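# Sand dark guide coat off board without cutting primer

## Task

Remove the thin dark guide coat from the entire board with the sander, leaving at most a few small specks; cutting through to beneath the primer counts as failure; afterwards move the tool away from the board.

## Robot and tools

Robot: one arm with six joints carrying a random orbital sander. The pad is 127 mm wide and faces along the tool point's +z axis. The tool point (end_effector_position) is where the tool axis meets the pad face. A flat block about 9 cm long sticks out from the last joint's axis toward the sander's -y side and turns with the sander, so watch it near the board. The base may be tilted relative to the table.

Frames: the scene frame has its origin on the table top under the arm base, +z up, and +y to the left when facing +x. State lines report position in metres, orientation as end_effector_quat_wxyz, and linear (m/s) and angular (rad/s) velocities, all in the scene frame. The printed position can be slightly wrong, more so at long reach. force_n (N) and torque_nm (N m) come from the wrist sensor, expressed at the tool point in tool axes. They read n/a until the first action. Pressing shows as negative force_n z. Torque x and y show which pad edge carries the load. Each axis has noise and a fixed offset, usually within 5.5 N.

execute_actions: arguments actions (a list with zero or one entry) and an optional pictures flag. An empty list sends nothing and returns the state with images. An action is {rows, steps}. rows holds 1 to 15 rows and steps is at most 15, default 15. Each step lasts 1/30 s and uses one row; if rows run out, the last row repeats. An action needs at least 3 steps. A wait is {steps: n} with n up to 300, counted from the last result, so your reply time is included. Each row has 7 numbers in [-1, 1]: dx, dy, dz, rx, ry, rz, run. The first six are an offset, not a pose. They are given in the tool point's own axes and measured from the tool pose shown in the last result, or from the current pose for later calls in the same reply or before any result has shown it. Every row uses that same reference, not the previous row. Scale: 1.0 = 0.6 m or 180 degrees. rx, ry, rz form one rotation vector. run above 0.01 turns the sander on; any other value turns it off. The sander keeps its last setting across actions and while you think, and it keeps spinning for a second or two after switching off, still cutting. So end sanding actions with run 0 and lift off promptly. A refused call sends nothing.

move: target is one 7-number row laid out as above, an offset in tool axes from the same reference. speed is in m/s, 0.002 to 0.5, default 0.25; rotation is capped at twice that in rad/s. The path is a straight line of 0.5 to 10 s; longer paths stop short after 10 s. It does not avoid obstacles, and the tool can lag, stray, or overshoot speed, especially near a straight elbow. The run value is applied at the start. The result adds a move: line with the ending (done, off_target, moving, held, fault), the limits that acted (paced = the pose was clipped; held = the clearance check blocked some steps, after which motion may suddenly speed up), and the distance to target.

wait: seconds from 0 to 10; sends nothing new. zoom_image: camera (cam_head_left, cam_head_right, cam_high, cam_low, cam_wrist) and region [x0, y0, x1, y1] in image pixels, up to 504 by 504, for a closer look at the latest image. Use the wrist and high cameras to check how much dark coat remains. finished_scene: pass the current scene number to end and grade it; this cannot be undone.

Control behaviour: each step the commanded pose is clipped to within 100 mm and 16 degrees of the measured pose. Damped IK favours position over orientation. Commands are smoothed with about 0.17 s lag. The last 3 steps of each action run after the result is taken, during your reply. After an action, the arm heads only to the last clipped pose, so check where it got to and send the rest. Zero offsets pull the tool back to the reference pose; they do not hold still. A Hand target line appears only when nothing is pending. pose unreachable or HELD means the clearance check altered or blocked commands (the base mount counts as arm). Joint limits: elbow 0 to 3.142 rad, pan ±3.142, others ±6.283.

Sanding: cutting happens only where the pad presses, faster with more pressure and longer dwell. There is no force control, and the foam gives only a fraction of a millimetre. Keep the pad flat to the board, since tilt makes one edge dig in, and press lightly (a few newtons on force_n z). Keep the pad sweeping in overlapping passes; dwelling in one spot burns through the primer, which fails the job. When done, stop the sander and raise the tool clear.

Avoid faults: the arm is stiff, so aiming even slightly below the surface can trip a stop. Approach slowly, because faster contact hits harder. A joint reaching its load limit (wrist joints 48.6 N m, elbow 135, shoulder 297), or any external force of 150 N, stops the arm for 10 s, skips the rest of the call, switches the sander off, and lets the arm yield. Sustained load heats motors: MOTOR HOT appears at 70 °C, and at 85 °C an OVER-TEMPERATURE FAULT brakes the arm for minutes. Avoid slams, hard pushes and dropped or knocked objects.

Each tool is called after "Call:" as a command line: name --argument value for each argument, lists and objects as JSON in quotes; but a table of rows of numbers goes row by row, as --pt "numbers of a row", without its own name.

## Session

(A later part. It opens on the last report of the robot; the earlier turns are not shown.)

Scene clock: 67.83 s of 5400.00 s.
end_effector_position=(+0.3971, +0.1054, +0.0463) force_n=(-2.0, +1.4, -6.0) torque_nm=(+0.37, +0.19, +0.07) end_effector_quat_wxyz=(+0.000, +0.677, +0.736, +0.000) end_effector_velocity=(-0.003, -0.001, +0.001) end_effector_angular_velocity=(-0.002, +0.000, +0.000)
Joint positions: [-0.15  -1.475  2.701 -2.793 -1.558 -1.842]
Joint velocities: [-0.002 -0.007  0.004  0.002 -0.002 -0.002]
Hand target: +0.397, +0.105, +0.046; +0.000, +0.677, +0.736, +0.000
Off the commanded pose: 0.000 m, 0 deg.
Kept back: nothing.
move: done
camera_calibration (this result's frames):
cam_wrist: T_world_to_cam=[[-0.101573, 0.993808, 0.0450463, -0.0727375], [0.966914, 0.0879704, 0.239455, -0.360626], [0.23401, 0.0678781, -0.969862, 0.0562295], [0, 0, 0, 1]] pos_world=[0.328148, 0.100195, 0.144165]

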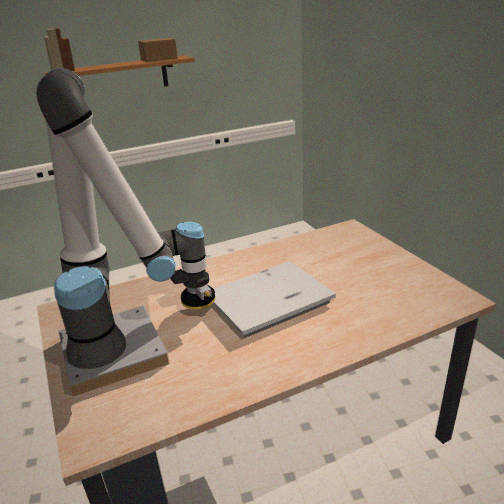

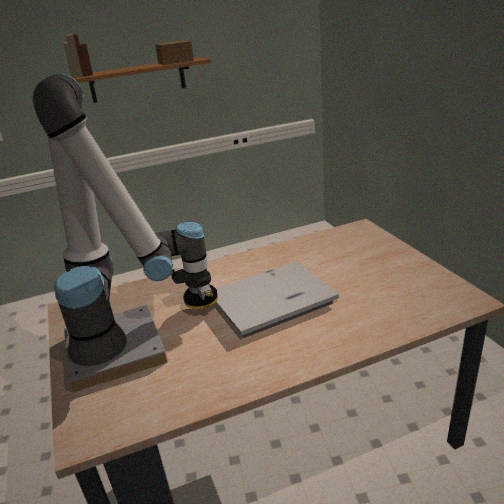

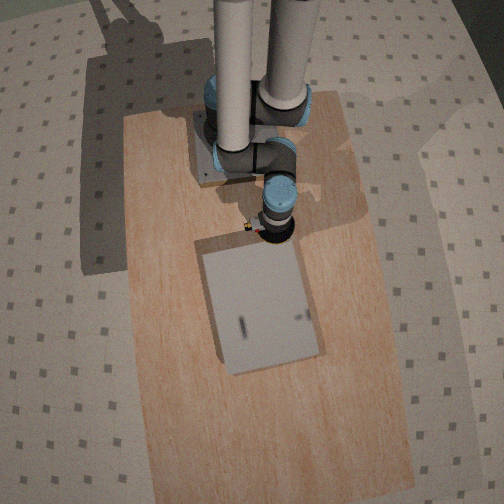

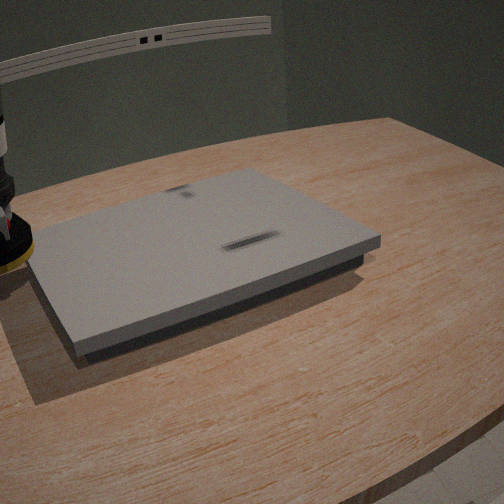

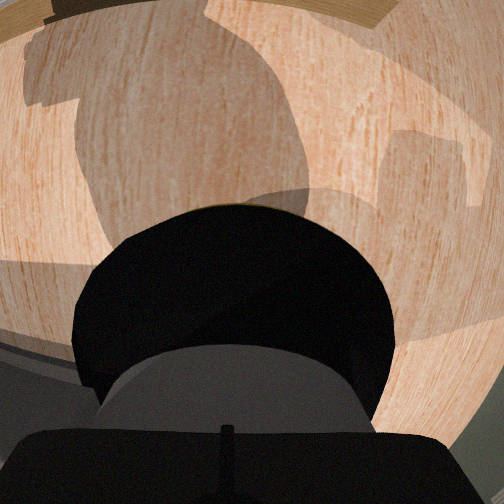

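Call:
move --target '[0.031, 0.5567, 0.0014, 0, 0, 0, 1]' --speed 0.3

Call:
move --target '[0, 0, 0.005, 0, 0, 0, 1]' --speed 0.012

Call:
execute_actions --actions '[{"steps": 20}]'

Call:
move --target '[-0.2833, -0.0417, -0.0008, 0, 0, 0, 1]' --speed 0.15

Call:
execute_actions --actions '[{"steps": 24}]'

Call:
move --target '[0, 0, -0.4, 0, 0, 0, 0]' --speed 0.3

Scene clock: 70.40 s of 5400.00 s.
end_effector_position=(+0.7281, +0.1524, +0.0460) force_n=(-1.3, -1.8, -2.2) torque_nm=(+0.18, +0.22, -0.07) end_effector_quat_wxyz=(+0.001, +0.677, +0.736, +0.000) end_effector_velocity=(+0.003, +0.001, -0.000) end_effector_angular_velocity=(+0.002, -0.000, -0.000)
Joint positions: [ 0.002 -1.092  2.067 -2.543 -1.557 -1.69 ]
Joint velocities: [ 0.     0.003 -0.005  0.002  0.002  0.   ]
Hand target: +0.728, +0.152, +0.046; +0.000, +0.677, +0.736, +0.000
Off the commanded pose: 0.000 m, 0 deg.
Kept back: nothing.
move: done
camera_calibration (this result's frames):
cam_wrist: T_world_to_cam=[[-0.101594, 0.993802, 0.0451216, -0.0857612], [0.96684, 0.087952, 0.239759, -0.684659], [0.234305, 0.0679835, -0.969783, -0.0249704], [0, 0, 0, 1]] pos_world=[0.659093, 0.147144, 0.143807]

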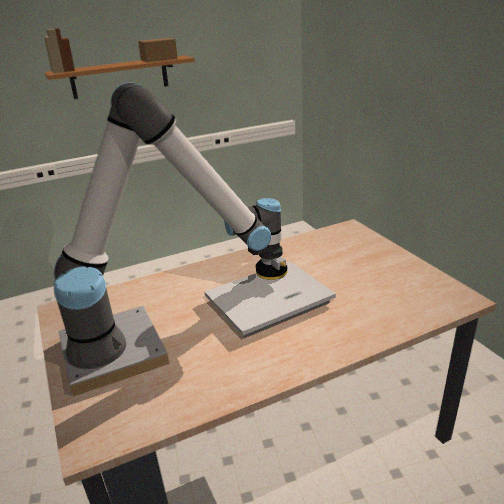

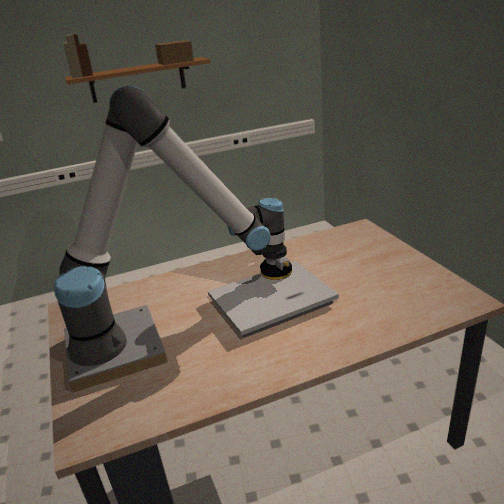

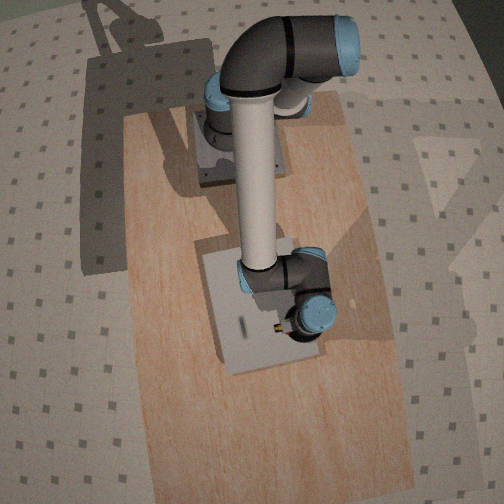

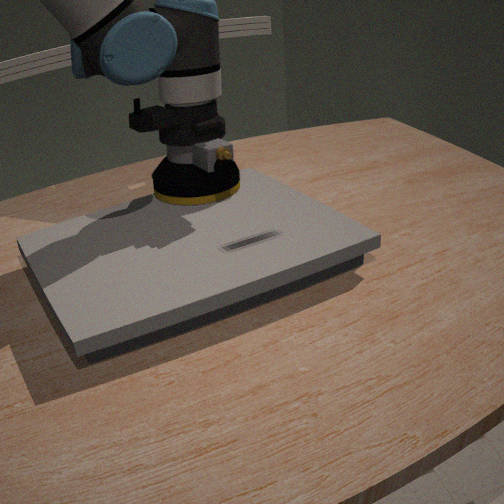

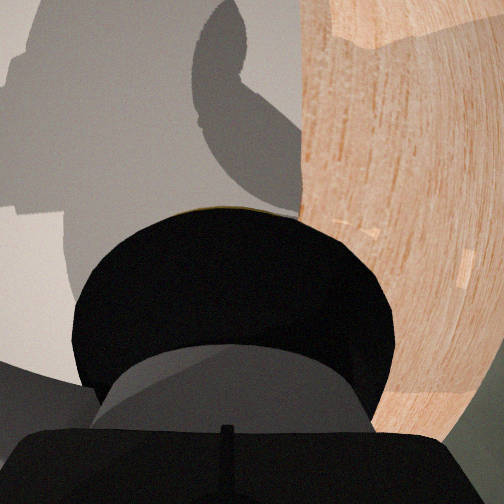

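Scene clock: 71.33 s of 5400.00 s.
end_effector_position=(+0.7286, +0.1524, +0.0433) force_n=(-11.3, +1.1, -41.7) torque_nm=(+0.96, +1.16, -0.28) end_effector_quat_wxyz=(+0.001, +0.677, +0.736, +0.000) end_effector_velocity=(-0.001, +0.000, -0.002) end_effector_angular_velocity=(+0.001, +0.002, +0.000)
Joint positions: [ 0.002 -1.088  2.067 -2.548 -1.557 -1.69 ]
Joint velocities: [ 0.     0.002  0.001 -0.001  0.001 -0.   ]
Hand target: +0.728, +0.152, +0.043; +0.000, +0.677, +0.736, +0.000
Off the commanded pose: 0.000 m, 0 deg.
Kept back: nothing.
move: done
camera_calibration (this result's frames):
cam_wrist: T_world_to_cam=[[-0.101611, 0.993807, 0.0449753, -0.0855892], [0.966735, 0.0879735, 0.240174, -0.684395], [0.23473, 0.0678835, -0.969687, -0.0279825], [0, 0, 0, 1]] pos_world=[0.6595, 0.147167, 0.141089]

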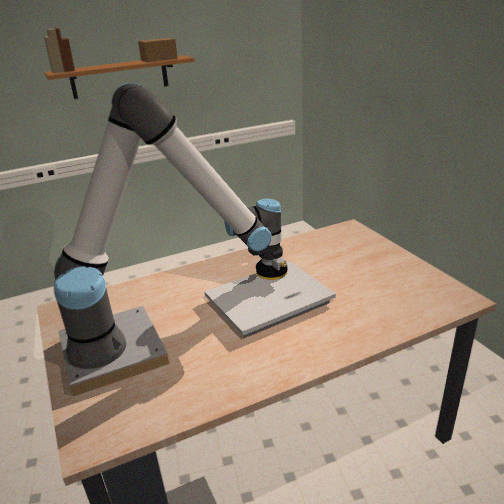

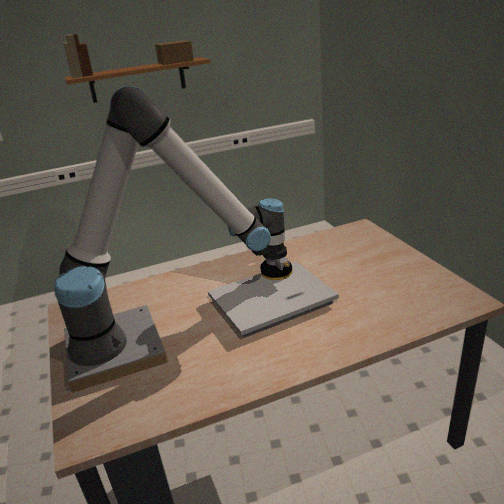

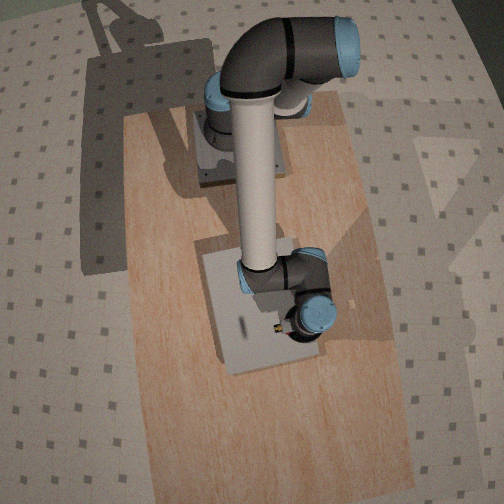

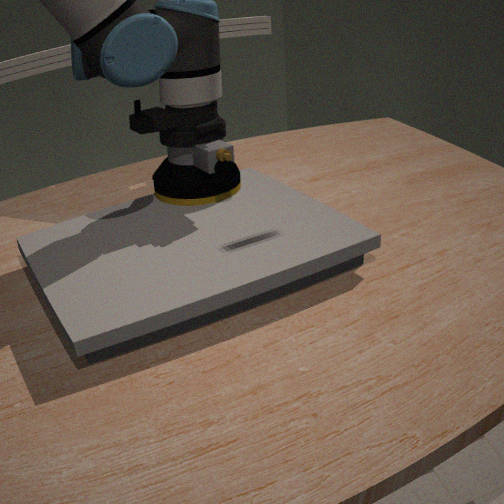

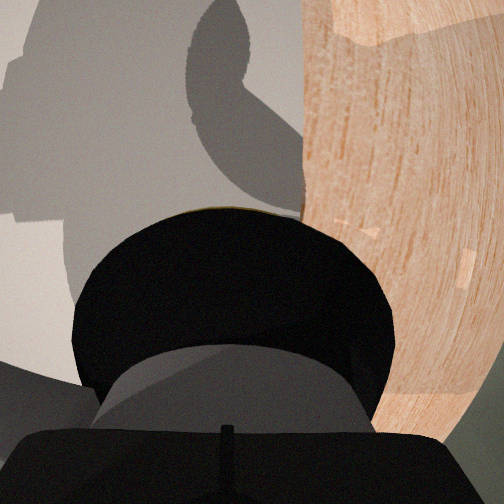

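Scene clock: 72.00 s of 5400.00 s.
end_effector_position=(+0.7284, +0.1524, +0.0430) force_n=(+4.9, +4.0, -53.2) torque_nm=(+1.01, -1.90, -0.23) end_effector_quat_wxyz=(+0.001, +0.677, +0.736, +0.000) end_effector_velocity=(+0.000, +0.000, -0.000) end_effector_angular_velocity=(-0.000, -0.001, +0.000)
Joint positions: [ 0.002 -1.087  2.067 -2.548 -1.557 -1.69 ]
Joint velocities: [ 0.     0.     0.    -0.001 -0.    -0.   ]
Hand target: +0.728, +0.152, +0.043; +0.000, +0.677, +0.736, +0.000
Off the commanded pose: 0.000 m, 0 deg.
Kept back: nothing.
Steps of this call (steps 1 to 20: nothing new was sent). Readings (end_effector_position | what the end effector reports):
1: (+0.7285, +0.1524, +0.0432) | force_n=(+5.5, +2.0, -40.3) torque_nm=(+0.06, -1.62, -0.28)
2: (+0.7285, +0.1524, +0.0432) | force_n=(-5.4, -3.0, -38.5) torque_nm=(-0.66, +0.36, -0.11)
4: (+0.7285, +0.1524, +0.0431) | force_n=(+3.9, +1.0, -34.8) torque_nm=(-0.67, -0.83, -0.11)
8: (+0.7285, +0.1524, +0.0430) | force_n=(+3.4, -1.0, -37.1) torque_nm=(-1.08, -0.67, -0.03)
20: the state above

Scene clock: 73.93 s of 5400.00 s.
end_effector_position=(+0.7178, -0.0188, +0.0431) force_n=(-6.7, -9.8, -58.7) torque_nm=(+0.04, +0.94, -0.29) end_effector_quat_wxyz=(+0.000, +0.677, +0.736, +0.000) end_effector_velocity=(-0.000, -0.003, -0.000) end_effector_angular_velocity=(-0.000, +0.001, +0.000)
Joint positions: [-0.239 -1.111  2.118 -2.572 -1.558 -1.931]
Joint velocities: [-0.004  0.     0.     0.001 -0.001 -0.004]
Hand target: +0.718, -0.019, +0.043; +0.000, +0.677, +0.736, +0.000
Off the commanded pose: 0.000 m, 0 deg.
Kept back: nothing.
move: done
camera_calibration (this result's frames):
cam_wrist: T_world_to_cam=[[-0.101545, 0.993814, 0.0449781, 0.0834274], [0.966943, 0.0879671, 0.239339, -0.65902], [0.233902, 0.0677949, -0.969894, -0.0133732], [0, 0, 0, 1]] pos_world=[0.648834, -0.0240326, 0.141006]

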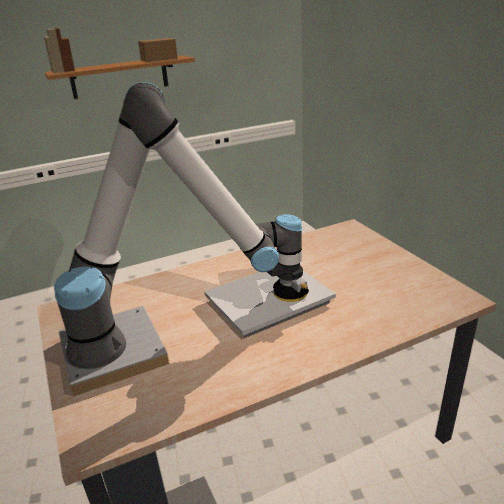

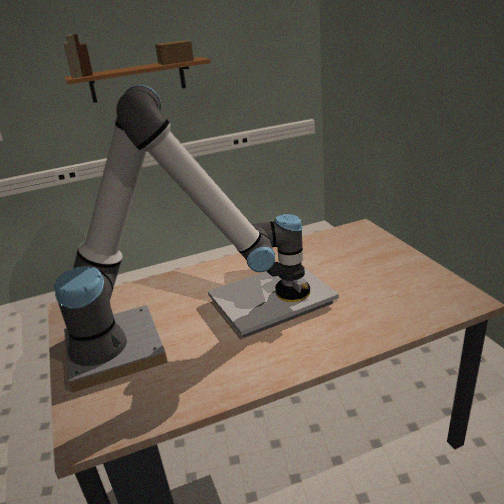

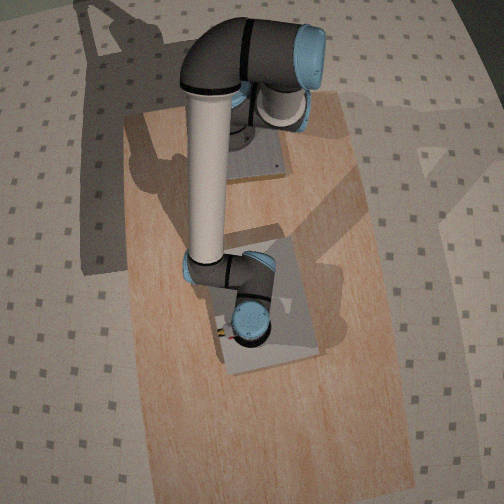

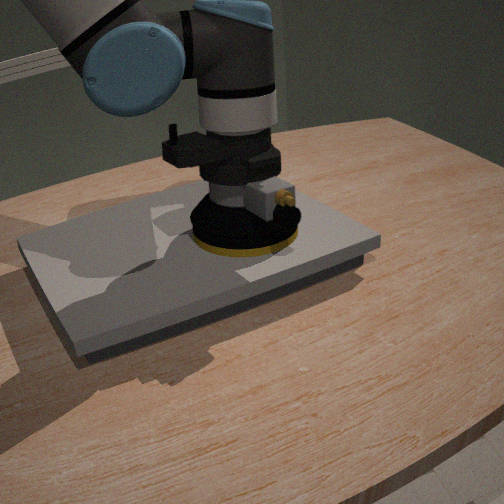

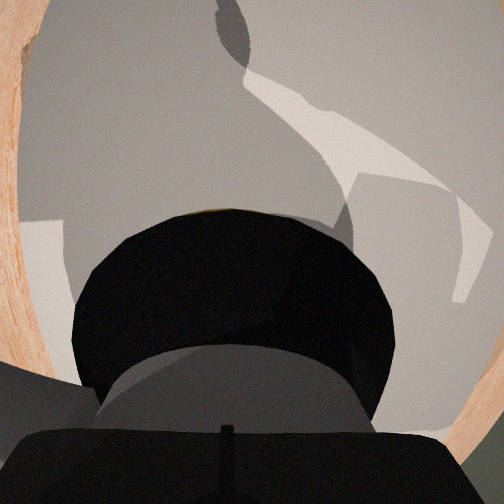

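Scene clock: 74.73 s of 5400.00 s.
end_effector_position=(+0.7178, -0.0191, +0.0431) force_n=(+4.5, +9.3, -40.4) torque_nm=(+0.18, -0.73, -0.10) end_effector_quat_wxyz=(+0.000, +0.677, +0.736, +0.000) end_effector_velocity=(-0.000, +0.000, -0.000) end_effector_angular_velocity=(+0.001, +0.000, +0.000)
Joint positions: [-0.239 -1.111  2.118 -2.572 -1.558 -1.931]
Joint velocities: [-0.     0.    -0.     0.     0.001 -0.   ]
Hand target: +0.718, -0.019, +0.043; +0.000, +0.677, +0.736, +0.000
Off the commanded pose: 0.000 m, 0 deg.
Kept back: nothing.
Steps of this call (steps 1 to 24: nothing new was sent). Readings (end_effector_position | what the end effector reports):
1: (+0.7178, -0.0189, +0.0431) | force_n=(-2.9, +2.5, -41.4) torque_nm=(-0.58, +0.68, +0.03)
2: (+0.7178, -0.0190, +0.0431) | force_n=(+2.4, +0.2, -50.9) torque_nm=(+0.41, -0.96, -0.17)
4: (+0.7178, -0.0190, +0.0431) | force_n=(+7.8, +5.4, -40.3) torque_nm=(-0.30, -1.37, -0.18)
8: (+0.7178, -0.0191, +0.0431) | force_n=(-7.2, -7.6, -48.3) torque_nm=(-0.30, +1.41, -0.30)
24: the state above

Scene clock: 76.43 s of 5400.00 s.
end_effector_position=(+0.7175, -0.0194, +0.2829) force_n=(-2.5, +3.4, +0.8) torque_nm=(+0.61, +0.49, +0.10) end_effector_quat_wxyz=(+0.000, +0.677, +0.736, +0.000) end_effector_velocity=(-0.000, -0.000, +0.003) end_effector_angular_velocity=(-0.001, +0.002, -0.000)
Joint positions: [-0.244 -1.421  1.974 -2.118 -1.558 -1.936]
Joint velocities: [-0.    -0.003 -0.003  0.007 -0.002  0.   ]
Hand target: +0.717, -0.019, +0.283; +0.000, +0.677, +0.736, +0.000
Off the commanded pose: 0.000 m, 0 deg.
Kept back: nothing.
move: done
camera_calibration (this result's frames):
cam_wrist: T_world_to_cam=[[-0.101566, 0.993808, 0.0450572, 0.0731999], [0.966933, 0.0879661, 0.239379, -0.716031], [0.233933, 0.06788, -0.96988, 0.219237], [0, 0, 0, 1]] pos_world=[0.648502, -0.0246421, 0.380738]

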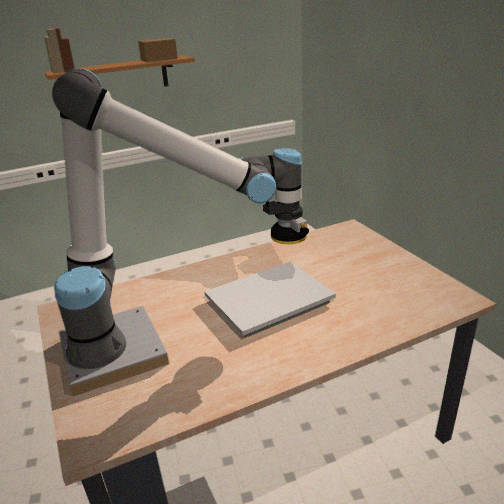

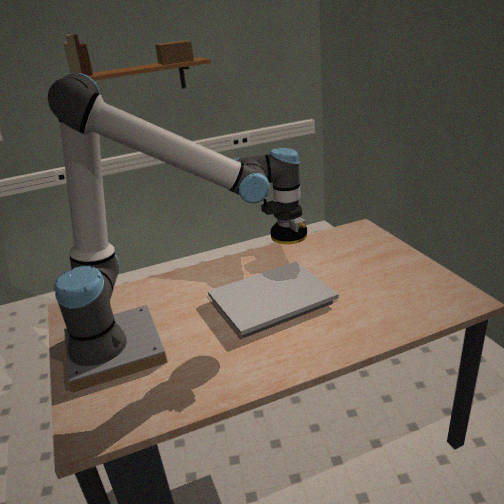

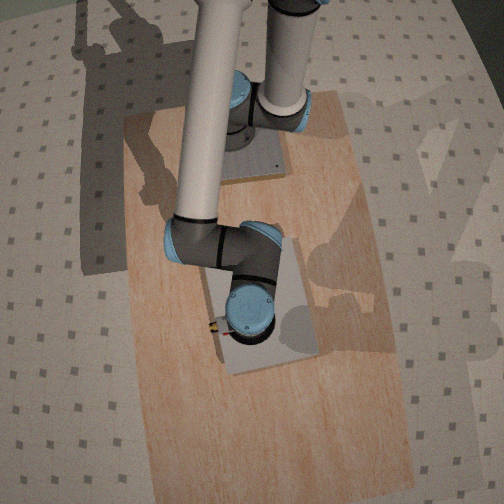

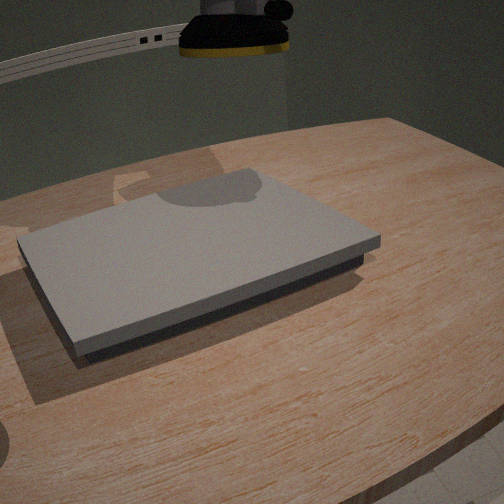

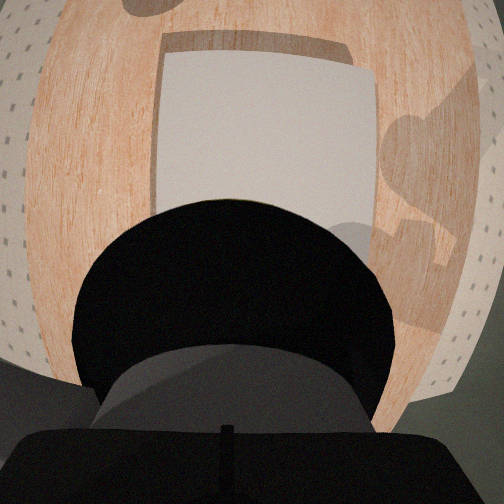

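The board looks clean and the sander is lifted clear.

Call:
finished_scene --scene 1

The scene is finished: the task was done.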